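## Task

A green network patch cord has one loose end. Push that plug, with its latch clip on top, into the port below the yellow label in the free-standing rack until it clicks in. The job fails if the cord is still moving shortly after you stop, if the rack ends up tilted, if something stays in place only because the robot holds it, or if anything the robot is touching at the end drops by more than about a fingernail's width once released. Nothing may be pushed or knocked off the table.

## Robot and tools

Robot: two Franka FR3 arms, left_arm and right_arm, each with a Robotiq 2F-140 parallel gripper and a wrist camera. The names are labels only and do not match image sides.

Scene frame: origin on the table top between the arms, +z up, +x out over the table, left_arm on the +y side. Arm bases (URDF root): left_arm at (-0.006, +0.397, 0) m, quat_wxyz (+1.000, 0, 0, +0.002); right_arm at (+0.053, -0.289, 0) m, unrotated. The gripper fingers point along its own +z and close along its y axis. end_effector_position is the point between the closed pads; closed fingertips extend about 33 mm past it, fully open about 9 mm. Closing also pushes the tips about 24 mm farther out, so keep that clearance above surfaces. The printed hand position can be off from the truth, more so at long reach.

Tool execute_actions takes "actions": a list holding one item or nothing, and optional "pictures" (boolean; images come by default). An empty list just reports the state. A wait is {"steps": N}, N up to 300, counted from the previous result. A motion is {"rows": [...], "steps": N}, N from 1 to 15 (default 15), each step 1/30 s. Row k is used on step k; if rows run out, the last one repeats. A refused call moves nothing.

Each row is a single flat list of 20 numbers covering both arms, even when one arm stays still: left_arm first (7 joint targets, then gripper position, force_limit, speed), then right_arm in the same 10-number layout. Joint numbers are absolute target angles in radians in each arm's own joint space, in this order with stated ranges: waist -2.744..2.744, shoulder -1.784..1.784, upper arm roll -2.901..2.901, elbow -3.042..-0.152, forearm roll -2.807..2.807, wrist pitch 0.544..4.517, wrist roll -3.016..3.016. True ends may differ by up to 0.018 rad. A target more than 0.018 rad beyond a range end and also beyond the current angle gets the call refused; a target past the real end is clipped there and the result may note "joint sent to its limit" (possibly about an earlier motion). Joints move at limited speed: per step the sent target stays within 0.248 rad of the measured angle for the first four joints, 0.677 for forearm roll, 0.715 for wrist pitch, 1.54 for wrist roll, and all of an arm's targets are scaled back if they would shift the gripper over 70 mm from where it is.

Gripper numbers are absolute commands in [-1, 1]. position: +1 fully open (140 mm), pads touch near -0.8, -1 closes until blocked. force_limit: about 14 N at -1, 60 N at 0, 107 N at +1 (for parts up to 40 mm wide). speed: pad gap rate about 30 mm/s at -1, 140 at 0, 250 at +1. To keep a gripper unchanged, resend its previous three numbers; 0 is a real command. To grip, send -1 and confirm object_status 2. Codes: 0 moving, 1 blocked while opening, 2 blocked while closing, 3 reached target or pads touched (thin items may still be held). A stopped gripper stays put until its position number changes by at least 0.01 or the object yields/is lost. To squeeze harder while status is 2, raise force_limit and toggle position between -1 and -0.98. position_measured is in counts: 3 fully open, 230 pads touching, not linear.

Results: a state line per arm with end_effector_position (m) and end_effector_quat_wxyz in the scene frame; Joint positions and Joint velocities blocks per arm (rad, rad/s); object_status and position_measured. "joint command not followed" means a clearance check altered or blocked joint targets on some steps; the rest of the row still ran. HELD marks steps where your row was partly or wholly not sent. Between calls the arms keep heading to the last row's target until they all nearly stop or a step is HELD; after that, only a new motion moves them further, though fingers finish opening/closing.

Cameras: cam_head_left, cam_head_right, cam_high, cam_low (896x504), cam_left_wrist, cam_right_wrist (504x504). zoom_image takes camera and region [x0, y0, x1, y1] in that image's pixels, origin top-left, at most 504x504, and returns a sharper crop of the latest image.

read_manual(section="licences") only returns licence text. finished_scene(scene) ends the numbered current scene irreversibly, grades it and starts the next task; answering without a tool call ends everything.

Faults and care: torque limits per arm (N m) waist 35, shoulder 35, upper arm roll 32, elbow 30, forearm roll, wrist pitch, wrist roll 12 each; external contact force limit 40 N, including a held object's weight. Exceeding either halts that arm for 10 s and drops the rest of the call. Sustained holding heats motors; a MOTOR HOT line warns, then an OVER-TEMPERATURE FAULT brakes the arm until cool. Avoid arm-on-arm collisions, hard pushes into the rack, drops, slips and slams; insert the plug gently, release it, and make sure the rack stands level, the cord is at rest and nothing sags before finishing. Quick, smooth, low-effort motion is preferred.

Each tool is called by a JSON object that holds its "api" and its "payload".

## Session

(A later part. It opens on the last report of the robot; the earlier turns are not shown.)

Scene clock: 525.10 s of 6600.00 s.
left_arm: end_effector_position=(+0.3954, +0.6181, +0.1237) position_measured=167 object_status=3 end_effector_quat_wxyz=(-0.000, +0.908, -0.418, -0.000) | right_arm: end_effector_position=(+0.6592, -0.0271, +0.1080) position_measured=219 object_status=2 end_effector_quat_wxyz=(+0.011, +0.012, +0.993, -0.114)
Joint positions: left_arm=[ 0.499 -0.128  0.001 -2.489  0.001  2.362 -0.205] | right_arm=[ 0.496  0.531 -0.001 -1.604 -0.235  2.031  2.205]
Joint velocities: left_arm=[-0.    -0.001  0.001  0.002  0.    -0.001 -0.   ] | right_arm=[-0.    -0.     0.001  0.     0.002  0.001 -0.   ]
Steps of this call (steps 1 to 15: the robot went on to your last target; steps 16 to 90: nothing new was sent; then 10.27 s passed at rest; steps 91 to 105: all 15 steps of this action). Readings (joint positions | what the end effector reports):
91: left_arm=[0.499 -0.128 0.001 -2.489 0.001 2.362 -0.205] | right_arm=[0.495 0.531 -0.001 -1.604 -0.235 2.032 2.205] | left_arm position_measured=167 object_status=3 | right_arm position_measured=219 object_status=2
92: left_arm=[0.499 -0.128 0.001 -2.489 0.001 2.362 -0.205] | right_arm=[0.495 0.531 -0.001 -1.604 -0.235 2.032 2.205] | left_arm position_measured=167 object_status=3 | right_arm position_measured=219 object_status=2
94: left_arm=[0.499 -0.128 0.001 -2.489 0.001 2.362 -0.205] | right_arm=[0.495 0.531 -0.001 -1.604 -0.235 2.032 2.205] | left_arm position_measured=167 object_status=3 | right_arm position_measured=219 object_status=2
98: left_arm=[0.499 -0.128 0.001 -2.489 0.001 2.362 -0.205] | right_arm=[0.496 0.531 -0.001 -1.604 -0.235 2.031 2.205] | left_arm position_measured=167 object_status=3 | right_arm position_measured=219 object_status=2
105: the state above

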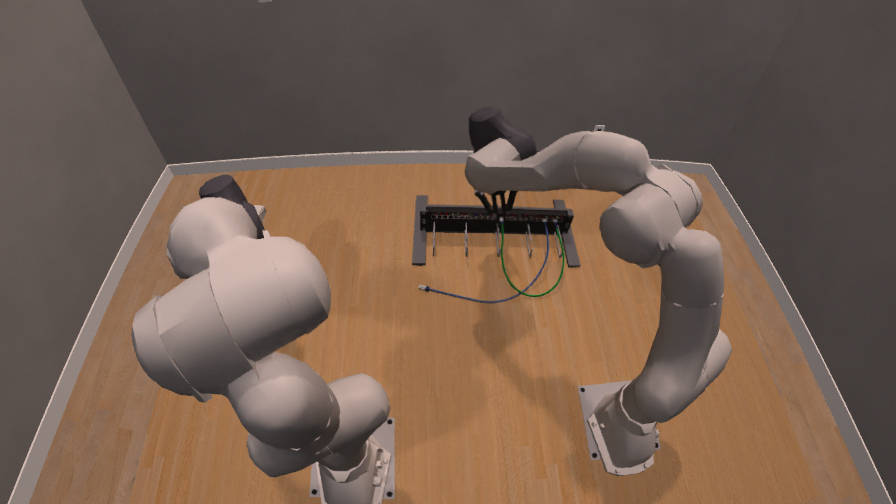

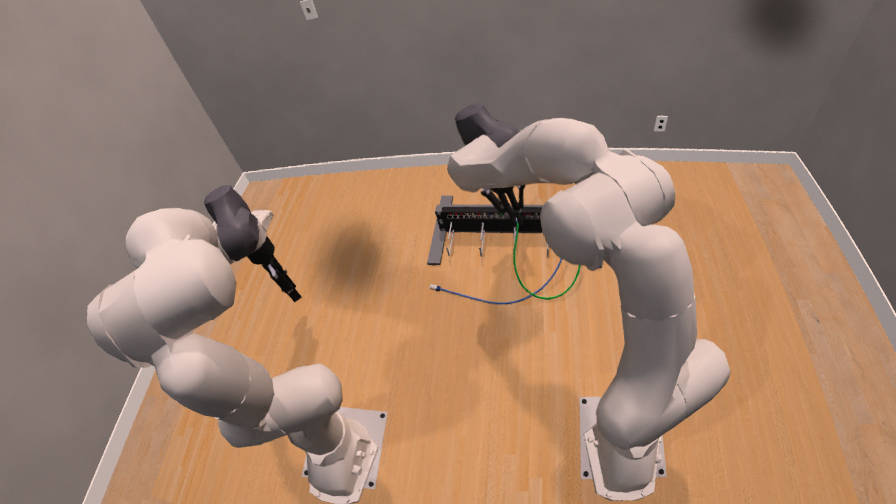

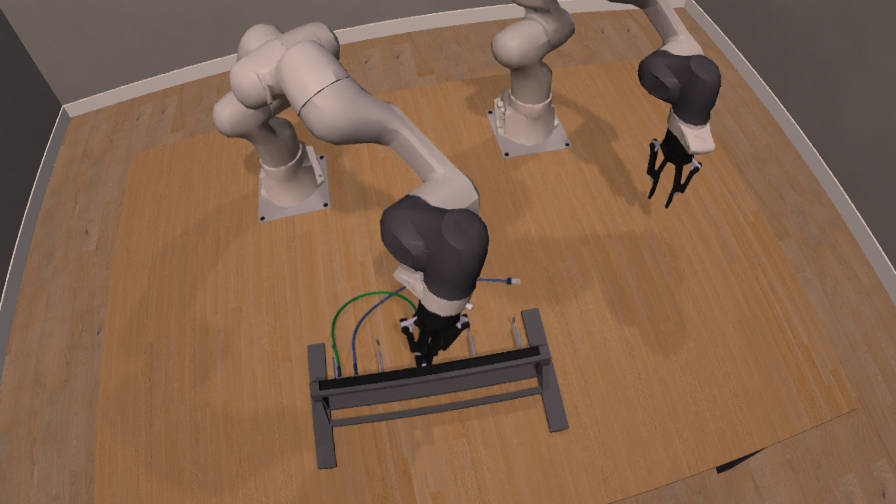

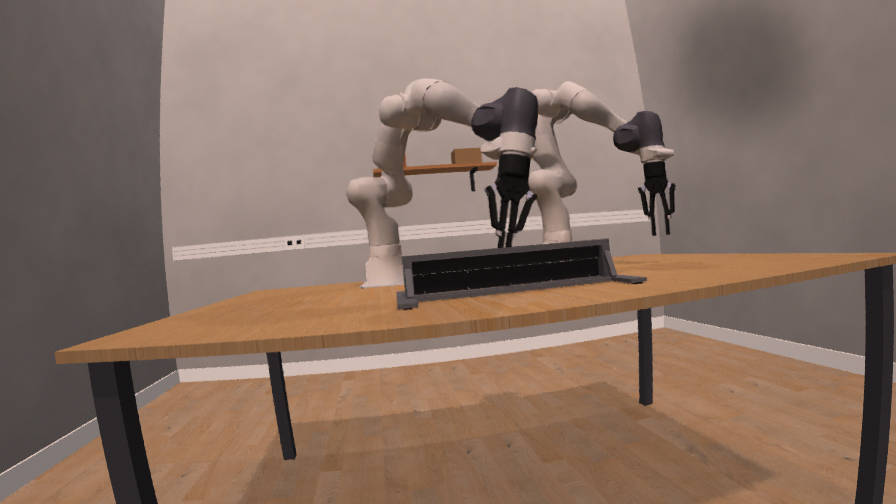

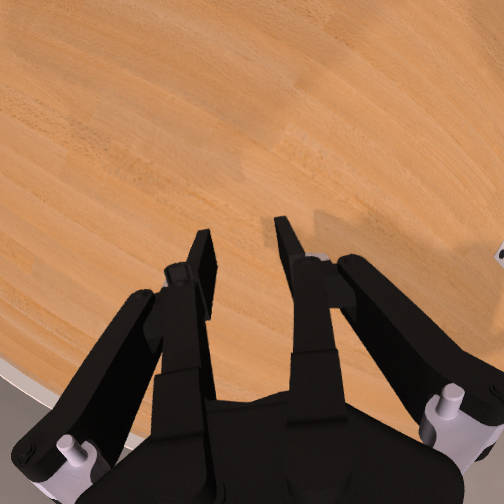

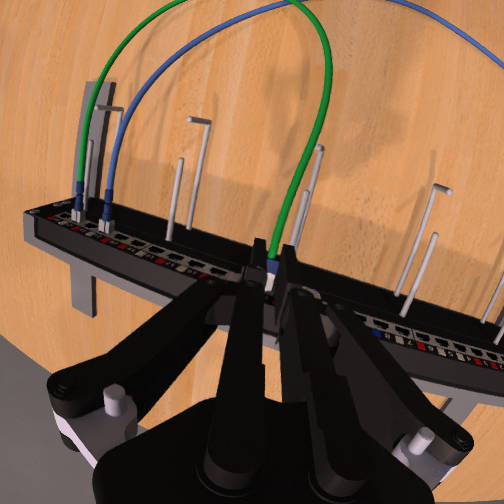

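{"api": "execute_actions", "payload": {"actions": [{"rows":[[0.5,-0.13,0,-2.49,0,2.36,-0.2,-0.3,0,0,0.501,0.536,0.004,-1.615,-0.229,2.002,2.205,-1,0.6,-0.8],[0.5,-0.13,0,-2.49,0,2.36,-0.2,-0.3,0,0,0.502,0.5368,0.005,-1.6165,-0.228,1.997,2.205,-1,0.6,-0.8],[0.5,-0.13,0,-2.49,0,2.36,-0.2,-0.3,0,0,0.5025,0.537,0.005,-1.6175,-0.2275,1.996,2.205,-1,0.6,-0.8],[0.5,-0.13,0,-2.49,0,2.36,-0.2,-0.3,0,0,0.5025,0.537,0.005,-1.6175,-0.2275,1.996,2.205,-1,0.6,-0.8],[0.5,-0.13,0,-2.49,0,2.36,-0.2,-0.3,0,0,0.5025,0.537,0.005,-1.6175,-0.2275,1.996,2.205,-1,0.6,-0.8],[0.5,-0.13,0,-2.49,0,2.36,-0.2,-0.3,0,0,0.5025,0.537,0.005,-1.6175,-0.2275,1.996,2.205,-1,0.6,-0.8],[0.5,-0.13,0,-2.49,0,2.36,-0.2,-0.3,0,0,0.5025,0.537,0.005,-1.6175,-0.2275,1.996,2.205,-1,0.6,-0.8],[0.5,-0.13,0,-2.49,0,2.36,-0.2,-0.3,0,0,0.5025,0.537,0.005,-1.6175,-0.2275,1.996,2.205,-1,0.6,-0.8],[0.5,-0.13,0,-2.49,0,2.36,-0.2,-0.3,0,0,0.501,0.5358,0.0038,-1.615,-0.229,2.003,2.205,-1,0.6,-0.8],[0.5,-0.13,0,-2.49,0,2.36,-0.2,-0.3,0,0,0.4997,0.5346,0.0026,-1.612,-0.2305,2.01,2.205,-1,0.6,-0.8],[0.5,-0.13,0,-2.49,0,2.36,-0.2,-0.3,0,0,0.4984,0.5334,0.0014,-1.6095,-0.232,2.017,2.205,-1,0.6,-0.8],[0.5,-0.13,0,-2.49,0,2.36,-0.2,-0.3,0,0,0.497,0.5322,0.0002,-1.6067,-0.2335,2.024,2.205,-1,0.6,-0.8],[0.5,-0.13,0,-2.49,0,2.36,-0.2,-0.3,0,0,0.4957,0.531,-0.001,-1.604,-0.235,2.031,2.205,-1,0.6,-0.8]],"steps":15}], "pictures": false}}

{"api": "execute_actions", "payload": {"actions": [{"rows":[[0.5,-0.13,0,-2.49,0,2.36,-0.2,-0.3,0,0,0.4957,0.531,-0.001,-1.604,-0.235,2.031,2.205,-0.55,0.6,-0.8]],"steps":12}]}}

Scene clock: 537.30 s of 6600.00 s.
left_arm: end_effector_position=(+0.3954, +0.6181, +0.1237) position_measured=167 object_status=3 end_effector_quat_wxyz=(-0.000, +0.908, -0.418, -0.000) | right_arm: end_effector_position=(+0.6594, -0.0271, +0.1081) position_measured=219 object_status=2 end_effector_quat_wxyz=(+0.011, +0.012, +0.993, -0.114)
Joint positions: left_arm=[ 0.499 -0.128  0.001 -2.489  0.001  2.362 -0.205] | right_arm=[ 0.496  0.531 -0.001 -1.604 -0.235  2.031  2.205]
Joint velocities: left_arm=[-0.001  0.001  0.001 -0.    -0.001 -0.    -0.001] | right_arm=[-0.001 -0.001  0.    -0.001  0.    -0.     0.   ]
Steps of this call (steps 1 to 15: the robot went on to your last target; steps 16 to 90: nothing new was sent; then 8.70 s passed at rest; steps 91 to 105: all 15 steps of this action). Readings (joint positions | what the end effector reports):
91: left_arm=[0.499 -0.128 0.001 -2.489 0.001 2.362 -0.205] | right_arm=[0.496 0.531 -0.001 -1.604 -0.235 2.031 2.205] | left_arm position_measured=167 object_status=3 | right_arm position_measured=219 object_status=2
92: left_arm=[0.499 -0.128 0.001 -2.489 0.001 2.362 -0.205] | right_arm=[0.496 0.531 -0.001 -1.604 -0.235 2.031 2.205] | left_arm position_measured=167 object_status=3 | right_arm position_measured=219 object_status=2
94: left_arm=[0.499 -0.128 0.001 -2.489 0.001 2.362 -0.205] | right_arm=[0.496 0.531 -0.001 -1.604 -0.235 2.031 2.205] | left_arm position_measured=167 object_status=3 | right_arm position_measured=219 object_status=2
98: left_arm=[0.499 -0.128 0.001 -2.489 0.001 2.362 -0.205] | right_arm=[0.496 0.531 -0.001 -1.604 -0.235 2.031 2.205] | left_arm position_measured=167 object_status=3 | right_arm position_measured=219 object_status=2
105: the state above

Scene clock: 537.70 s of 6600.00 s.
left_arm: end_effector_position=(+0.3954, +0.6181, +0.1237) position_measured=167 object_status=3 end_effector_quat_wxyz=(-0.000, +0.908, -0.418, -0.000) | right_arm: end_effector_position=(+0.6594, -0.0272, +0.1081) position_measured=199 object_status=0 end_effector_quat_wxyz=(+0.011, +0.012, +0.993, -0.114)
Joint positions: left_arm=[ 0.499 -0.128  0.001 -2.489  0.001  2.362 -0.205] | right_arm=[ 0.496  0.531 -0.001 -1.604 -0.235  2.031  2.205]
Joint velocities: left_arm=[ 0.     0.002 -0.     0.001 -0.     0.001 -0.003] | right_arm=[ 0.001 -0.    -0.001 -0.     0.     0.001  0.001]
Steps of this call (steps 1 to 12: all 12 steps of this action). Readings (joint positions | what the end effector reports):
1: left_arm=[0.499 -0.128 0.001 -2.489 0.001 2.362 -0.205] | right_arm=[0.496 0.531 -0.001 -1.604 -0.235 2.031 2.205] | left_arm position_measured=167 object_status=3 | right_arm position_measured=219 object_status=0
2: left_arm=[0.499 -0.128 0.001 -2.489 0.001 2.362 -0.205] | right_arm=[0.496 0.531 -0.001 -1.604 -0.235 2.031 2.205] | left_arm position_measured=167 object_status=3 | right_arm position_measured=219 object_status=0
4: left_arm=[0.499 -0.128 0.001 -2.489 0.001 2.362 -0.205] | right_arm=[0.496 0.531 -0.001 -1.604 -0.235 2.031 2.205] | left_arm position_measured=167 object_status=3 | right_arm position_measured=211 object_status=0
8: left_arm=[0.499 -0.128 0.001 -2.489 0.001 2.362 -0.205] | right_arm=[0.496 0.531 -0.001 -1.604 -0.235 2.031 2.205] | left_arm position_measured=167 object_status=3 | right_arm position_measured=199 object_status=0
12: the state above

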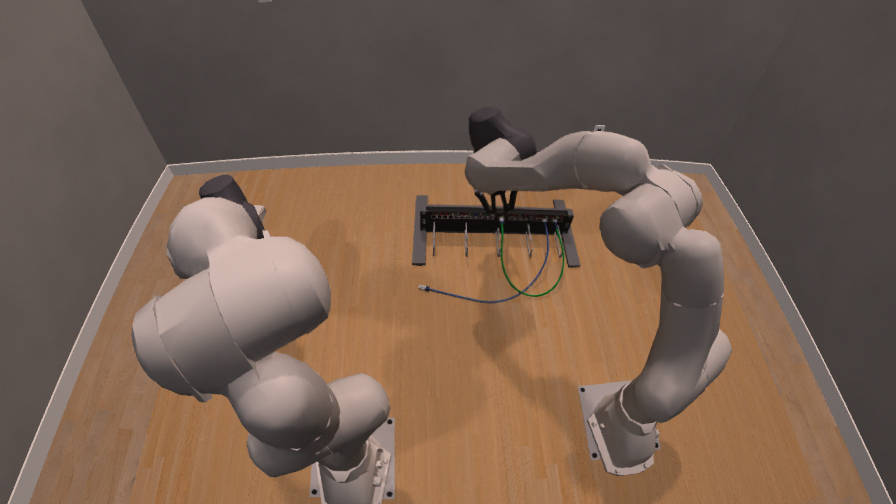

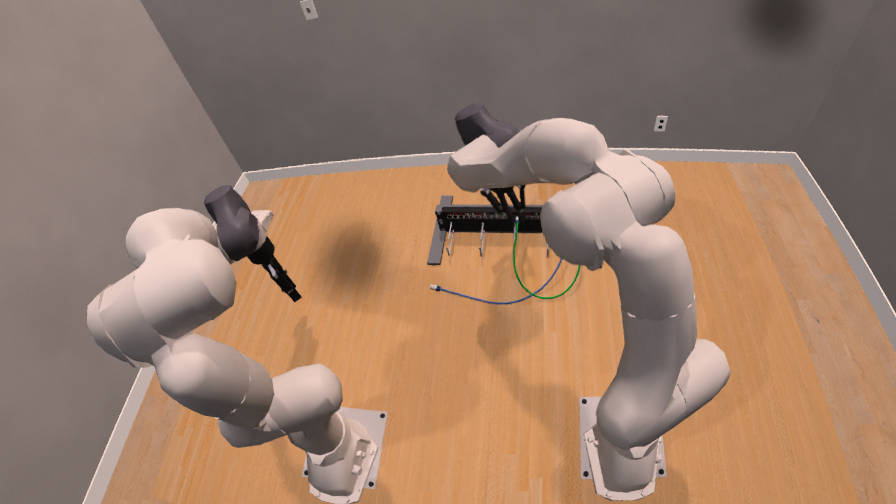

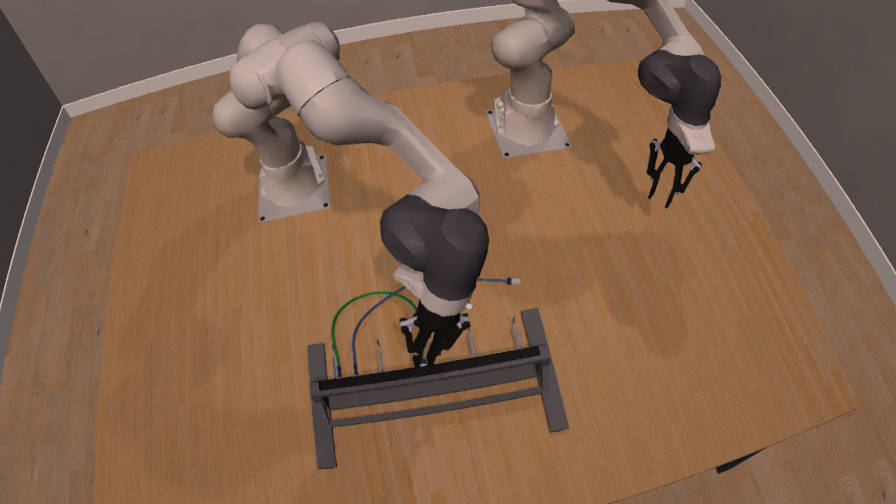

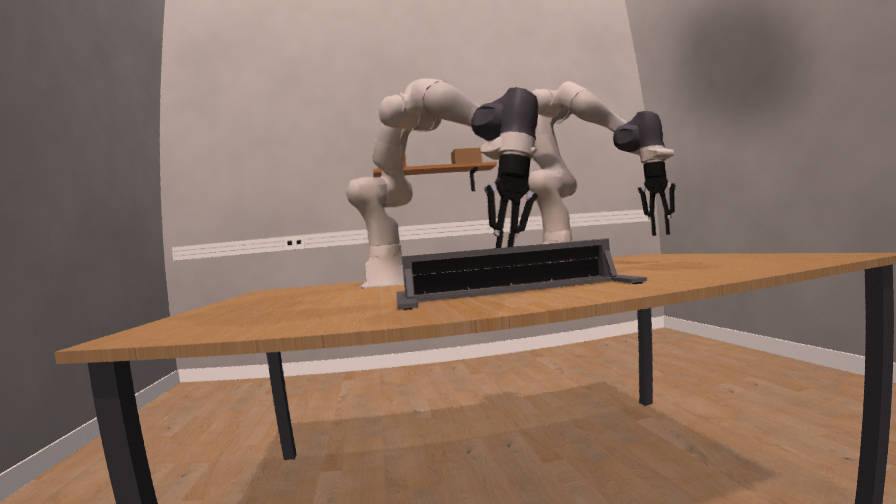

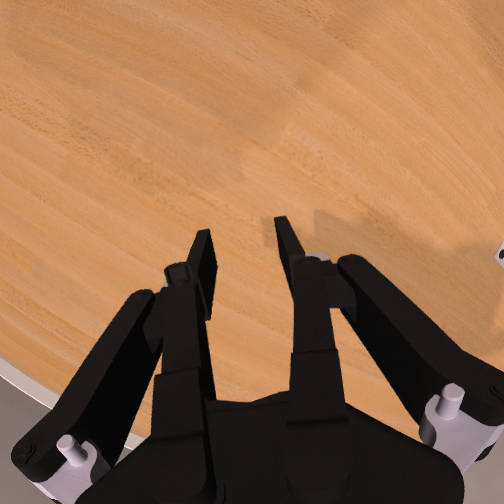

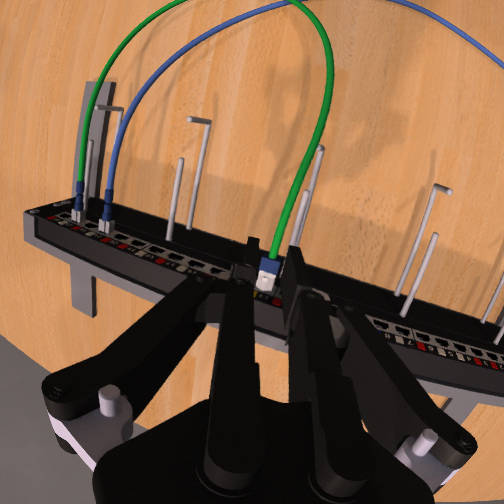

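{"api": "execute_actions", "payload": {"actions": [{"rows":[[0.5,-0.13,0,-2.49,0,2.36,-0.2,-0.3,0,0,0.4965,0.530,-0.001,-1.604,-0.235,2.024,2.205,-0.55,0.6,-0.8],[0.5,-0.13,0,-2.49,0,2.36,-0.2,-0.3,0,0,0.4975,0.527,-0.001,-1.603,-0.235,2.017,2.205,-0.55,0.6,-0.8],[0.5,-0.13,0,-2.49,0,2.36,-0.2,-0.3,0,0,0.4987,0.523,-0.001,-1.601,-0.235,2.010,2.205,-0.55,0.6,-0.8],[0.5,-0.13,0,-2.49,0,2.36,-0.2,-0.3,0,0,0.4999,0.519,-0.001,-1.5985,-0.235,2.003,2.205,-0.55,0.6,-0.8],[0.5,-0.13,0,-2.49,0,2.36,-0.2,-0.3,0,0,0.5011,0.5145,-0.001,-1.596,-0.235,1.996,2.205,-0.55,0.6,-0.8],[0.5,-0.13,0,-2.49,0,2.36,-0.2,-0.3,0,0,0.5023,0.510,-0.001,-1.5935,-0.235,1.989,2.205,-0.55,0.6,-0.8],[0.5,-0.13,0,-2.49,0,2.36,-0.2,-0.3,0,0,0.5035,0.5055,-0.001,-1.591,-0.235,1.982,2.205,-0.55,0.6,-0.8],[0.5,-0.13,0,-2.49,0,2.36,-0.2,-0.3,0,0,0.5047,0.501,-0.001,-1.5885,-0.235,1.975,2.205,-0.55,0.6,-0.8],[0.5,-0.13,0,-2.49,0,2.36,-0.2,-0.3,0,0,0.5059,0.4965,-0.001,-1.586,-0.235,1.968,2.205,-0.55,0.6,-0.8],[0.5,-0.13,0,-2.49,0,2.36,-0.2,-0.3,0,0,0.5071,0.492,-0.001,-1.5835,-0.235,1.961,2.205,-0.55,0.6,-0.8],[0.5,-0.13,0,-2.49,0,2.36,-0.2,-0.3,0,0,0.5083,0.4875,-0.001,-1.581,-0.235,1.955,2.205,-0.55,0.6,-0.8],[0.5,-0.13,0,-2.49,0,2.36,-0.2,-0.3,0,0,0.5095,0.483,-0.001,-1.5785,-0.235,1.95,2.205,-0.55,0.6,-0.8],[0.5,-0.13,0,-2.49,0,2.36,-0.2,-0.3,0,0,0.5105,0.479,-0.001,-1.576,-0.235,1.948,2.205,-0.55,0.6,-0.8],[0.5,-0.13,0,-2.49,0,2.36,-0.2,-0.3,0,0,0.5112,0.476,-0.001,-1.574,-0.235,1.947,2.205,-0.55,0.6,-0.8]],"steps":15}], "pictures": false}}

{"api": "execute_actions", "payload": {"actions": [{"steps":20}]}}

{"api": "zoom_image", "payload": {"camera": "cam_right_wrist", "region": [200,210,320,330]}}

Scene clock: 550.80 s of 6600.00 s.
left_arm: end_effector_position=(+0.3954, +0.6181, +0.1237) position_measured=167 object_status=3 end_effector_quat_wxyz=(-0.000, +0.908, -0.418, -0.000) | right_arm: end_effector_position=(+0.6573, -0.0222, +0.1476) position_measured=199 object_status=3 end_effector_quat_wxyz=(+0.018, +0.013, +0.993, -0.115)
Joint positions: left_arm=[ 0.499 -0.128  0.001 -2.489  0.001  2.362 -0.205] | right_arm=[ 0.509  0.482 -0.001 -1.579 -0.235  1.966  2.205]
Joint velocities: left_arm=[-0.001 -0.001  0.001 -0.    -0.    -0.     0.001] | right_arm=[ 0.024 -0.113 -0.     0.063 -0.001 -0.094  0.001]
Steps of this call (steps 1 to 15: the robot went on to your last target; steps 16 to 90: nothing new was sent; then 9.60 s passed at rest; steps 91 to 105: all 15 steps of this action). Readings (joint positions | what the end effector reports):
91: left_arm=[0.499 -0.128 0.001 -2.489 0.001 2.362 -0.205] | right_arm=[0.496 0.531 -0.001 -1.604 -0.235 2.030 2.205] | left_arm position_measured=167 object_status=3 | right_arm position_measured=199 object_status=3
92: left_arm=[0.499 -0.128 0.001 -2.489 0.001 2.362 -0.205] | right_arm=[0.496 0.531 -0.001 -1.604 -0.235 2.029 2.205] | left_arm position_measured=167 object_status=3 | right_arm position_measured=199 object_status=3
94: left_arm=[0.499 -0.128 0.001 -2.489 0.001 2.362 -0.205] | right_arm=[0.496 0.529 -0.001 -1.603 -0.235 2.022 2.205] | left_arm position_measured=167 object_status=3 | right_arm position_measured=199 object_status=3
98: left_arm=[0.499 -0.128 0.001 -2.489 0.001 2.362 -0.205] | right_arm=[0.500 0.516 -0.001 -1.598 -0.235 2.002 2.205] | left_arm position_measured=167 object_status=3 | right_arm position_measured=199 object_status=3
105: the state above

Scene clock: 551.47 s of 6600.00 s.
left_arm: end_effector_position=(+0.3954, +0.6181, +0.1237) position_measured=167 object_status=3 end_effector_quat_wxyz=(-0.000, +0.908, -0.418, -0.000) | right_arm: end_effector_position=(+0.6553, -0.0232, +0.1531) position_measured=199 object_status=3 end_effector_quat_wxyz=(+0.016, +0.014, +0.993, -0.117)
Joint positions: left_arm=[ 0.499 -0.128  0.001 -2.489  0.001  2.362 -0.205] | right_arm=[ 0.51   0.475 -0.001 -1.575 -0.235  1.95   2.205]
Joint velocities: left_arm=[ 0.001 -0.001  0.     0.001 -0.001 -0.    -0.002] | right_arm=[ 0.    -0.001 -0.    -0.001  0.    -0.002  0.002]
Steps of this call (steps 1 to 20: the robot went on to your last target). Readings (joint positions | what the end effector reports):
1: left_arm=[0.499 -0.128 0.001 -2.489 0.001 2.362 -0.205] | right_arm=[0.509 0.479 -0.001 -1.577 -0.235 1.963 2.205] | left_arm position_measured=167 object_status=3 | right_arm position_measured=199 object_status=3
2: left_arm=[0.499 -0.128 0.001 -2.489 0.001 2.362 -0.205] | right_arm=[0.510 0.477 -0.001 -1.576 -0.235 1.961 2.205] | left_arm position_measured=167 object_status=3 | right_arm position_measured=199 object_status=3
4: left_arm=[0.499 -0.128 0.001 -2.489 0.001 2.362 -0.205] | right_arm=[0.510 0.475 -0.001 -1.575 -0.235 1.958 2.205] | left_arm position_measured=167 object_status=3 | right_arm position_measured=199 object_status=3
8: left_arm=[0.499 -0.128 0.001 -2.489 0.001 2.362 -0.205] | right_arm=[0.510 0.475 -0.001 -1.575 -0.235 1.953 2.205] | left_arm position_measured=167 object_status=3 | right_arm position_measured=199 object_status=3
20: the state above

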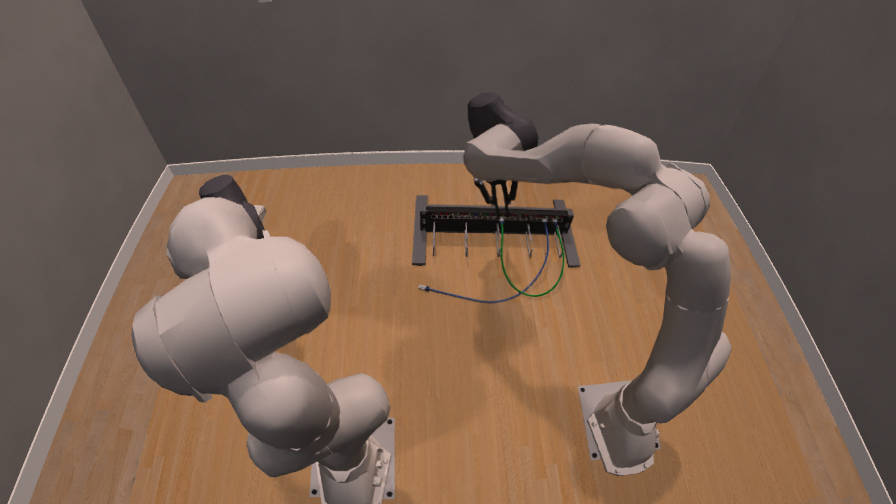

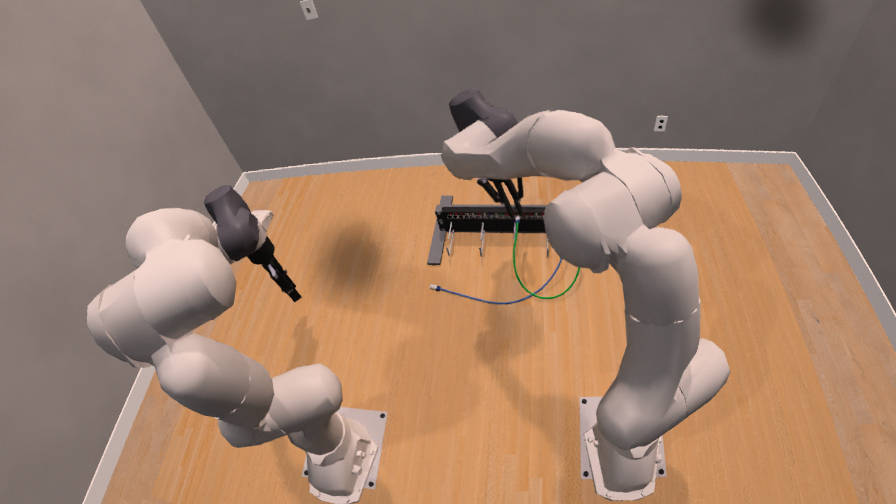

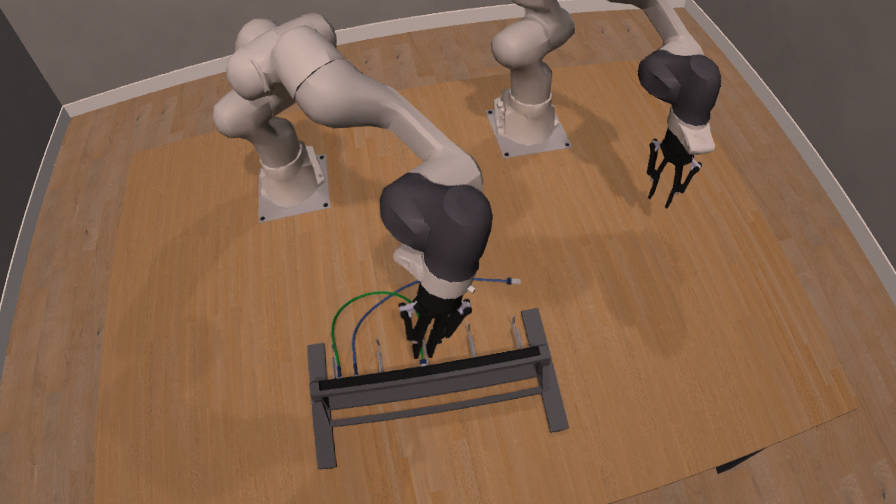

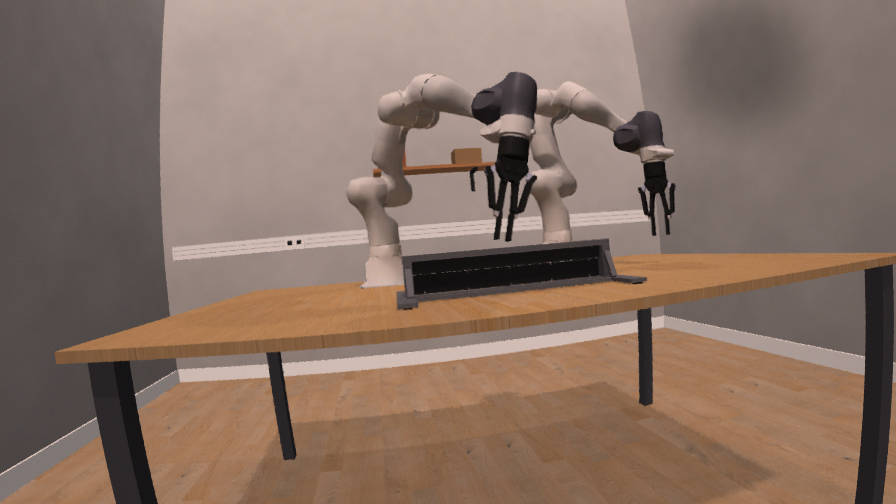

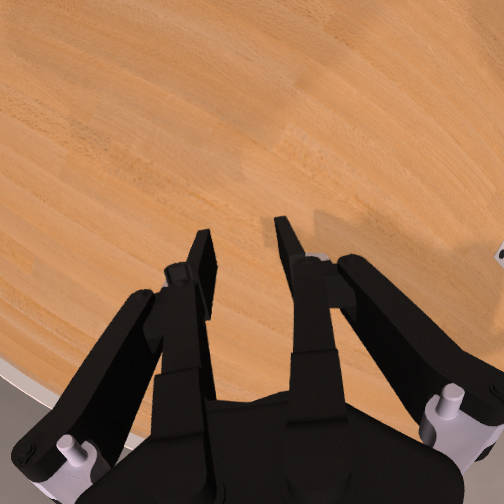

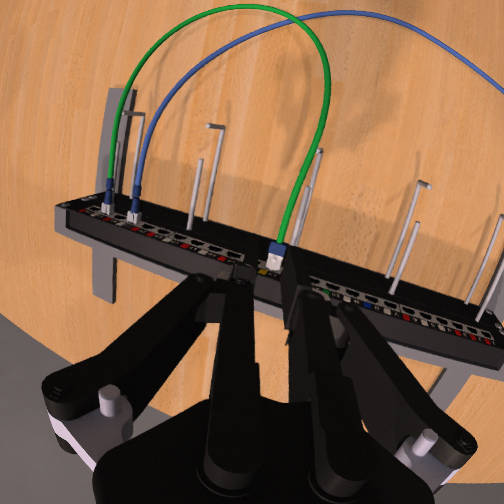

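Region (200, 210, 320, 330) of cam_right_wrist's 504x504 image, scaled by 4.200, with more detail than that image has.

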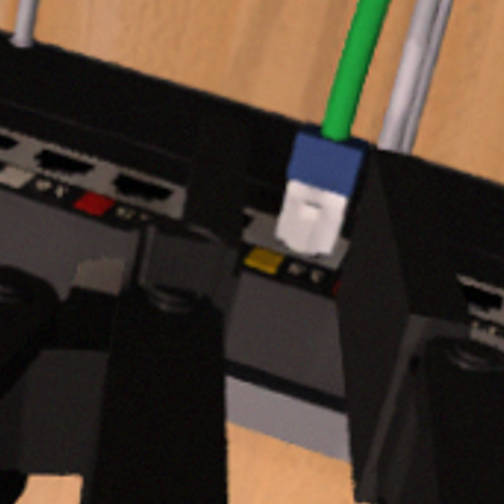

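Plug is in the yellow-labelled port, latch up, and the gripper is clear.

{"api": "finished_scene", "payload": {"scene": 2}}

The scene is finished: the task was done.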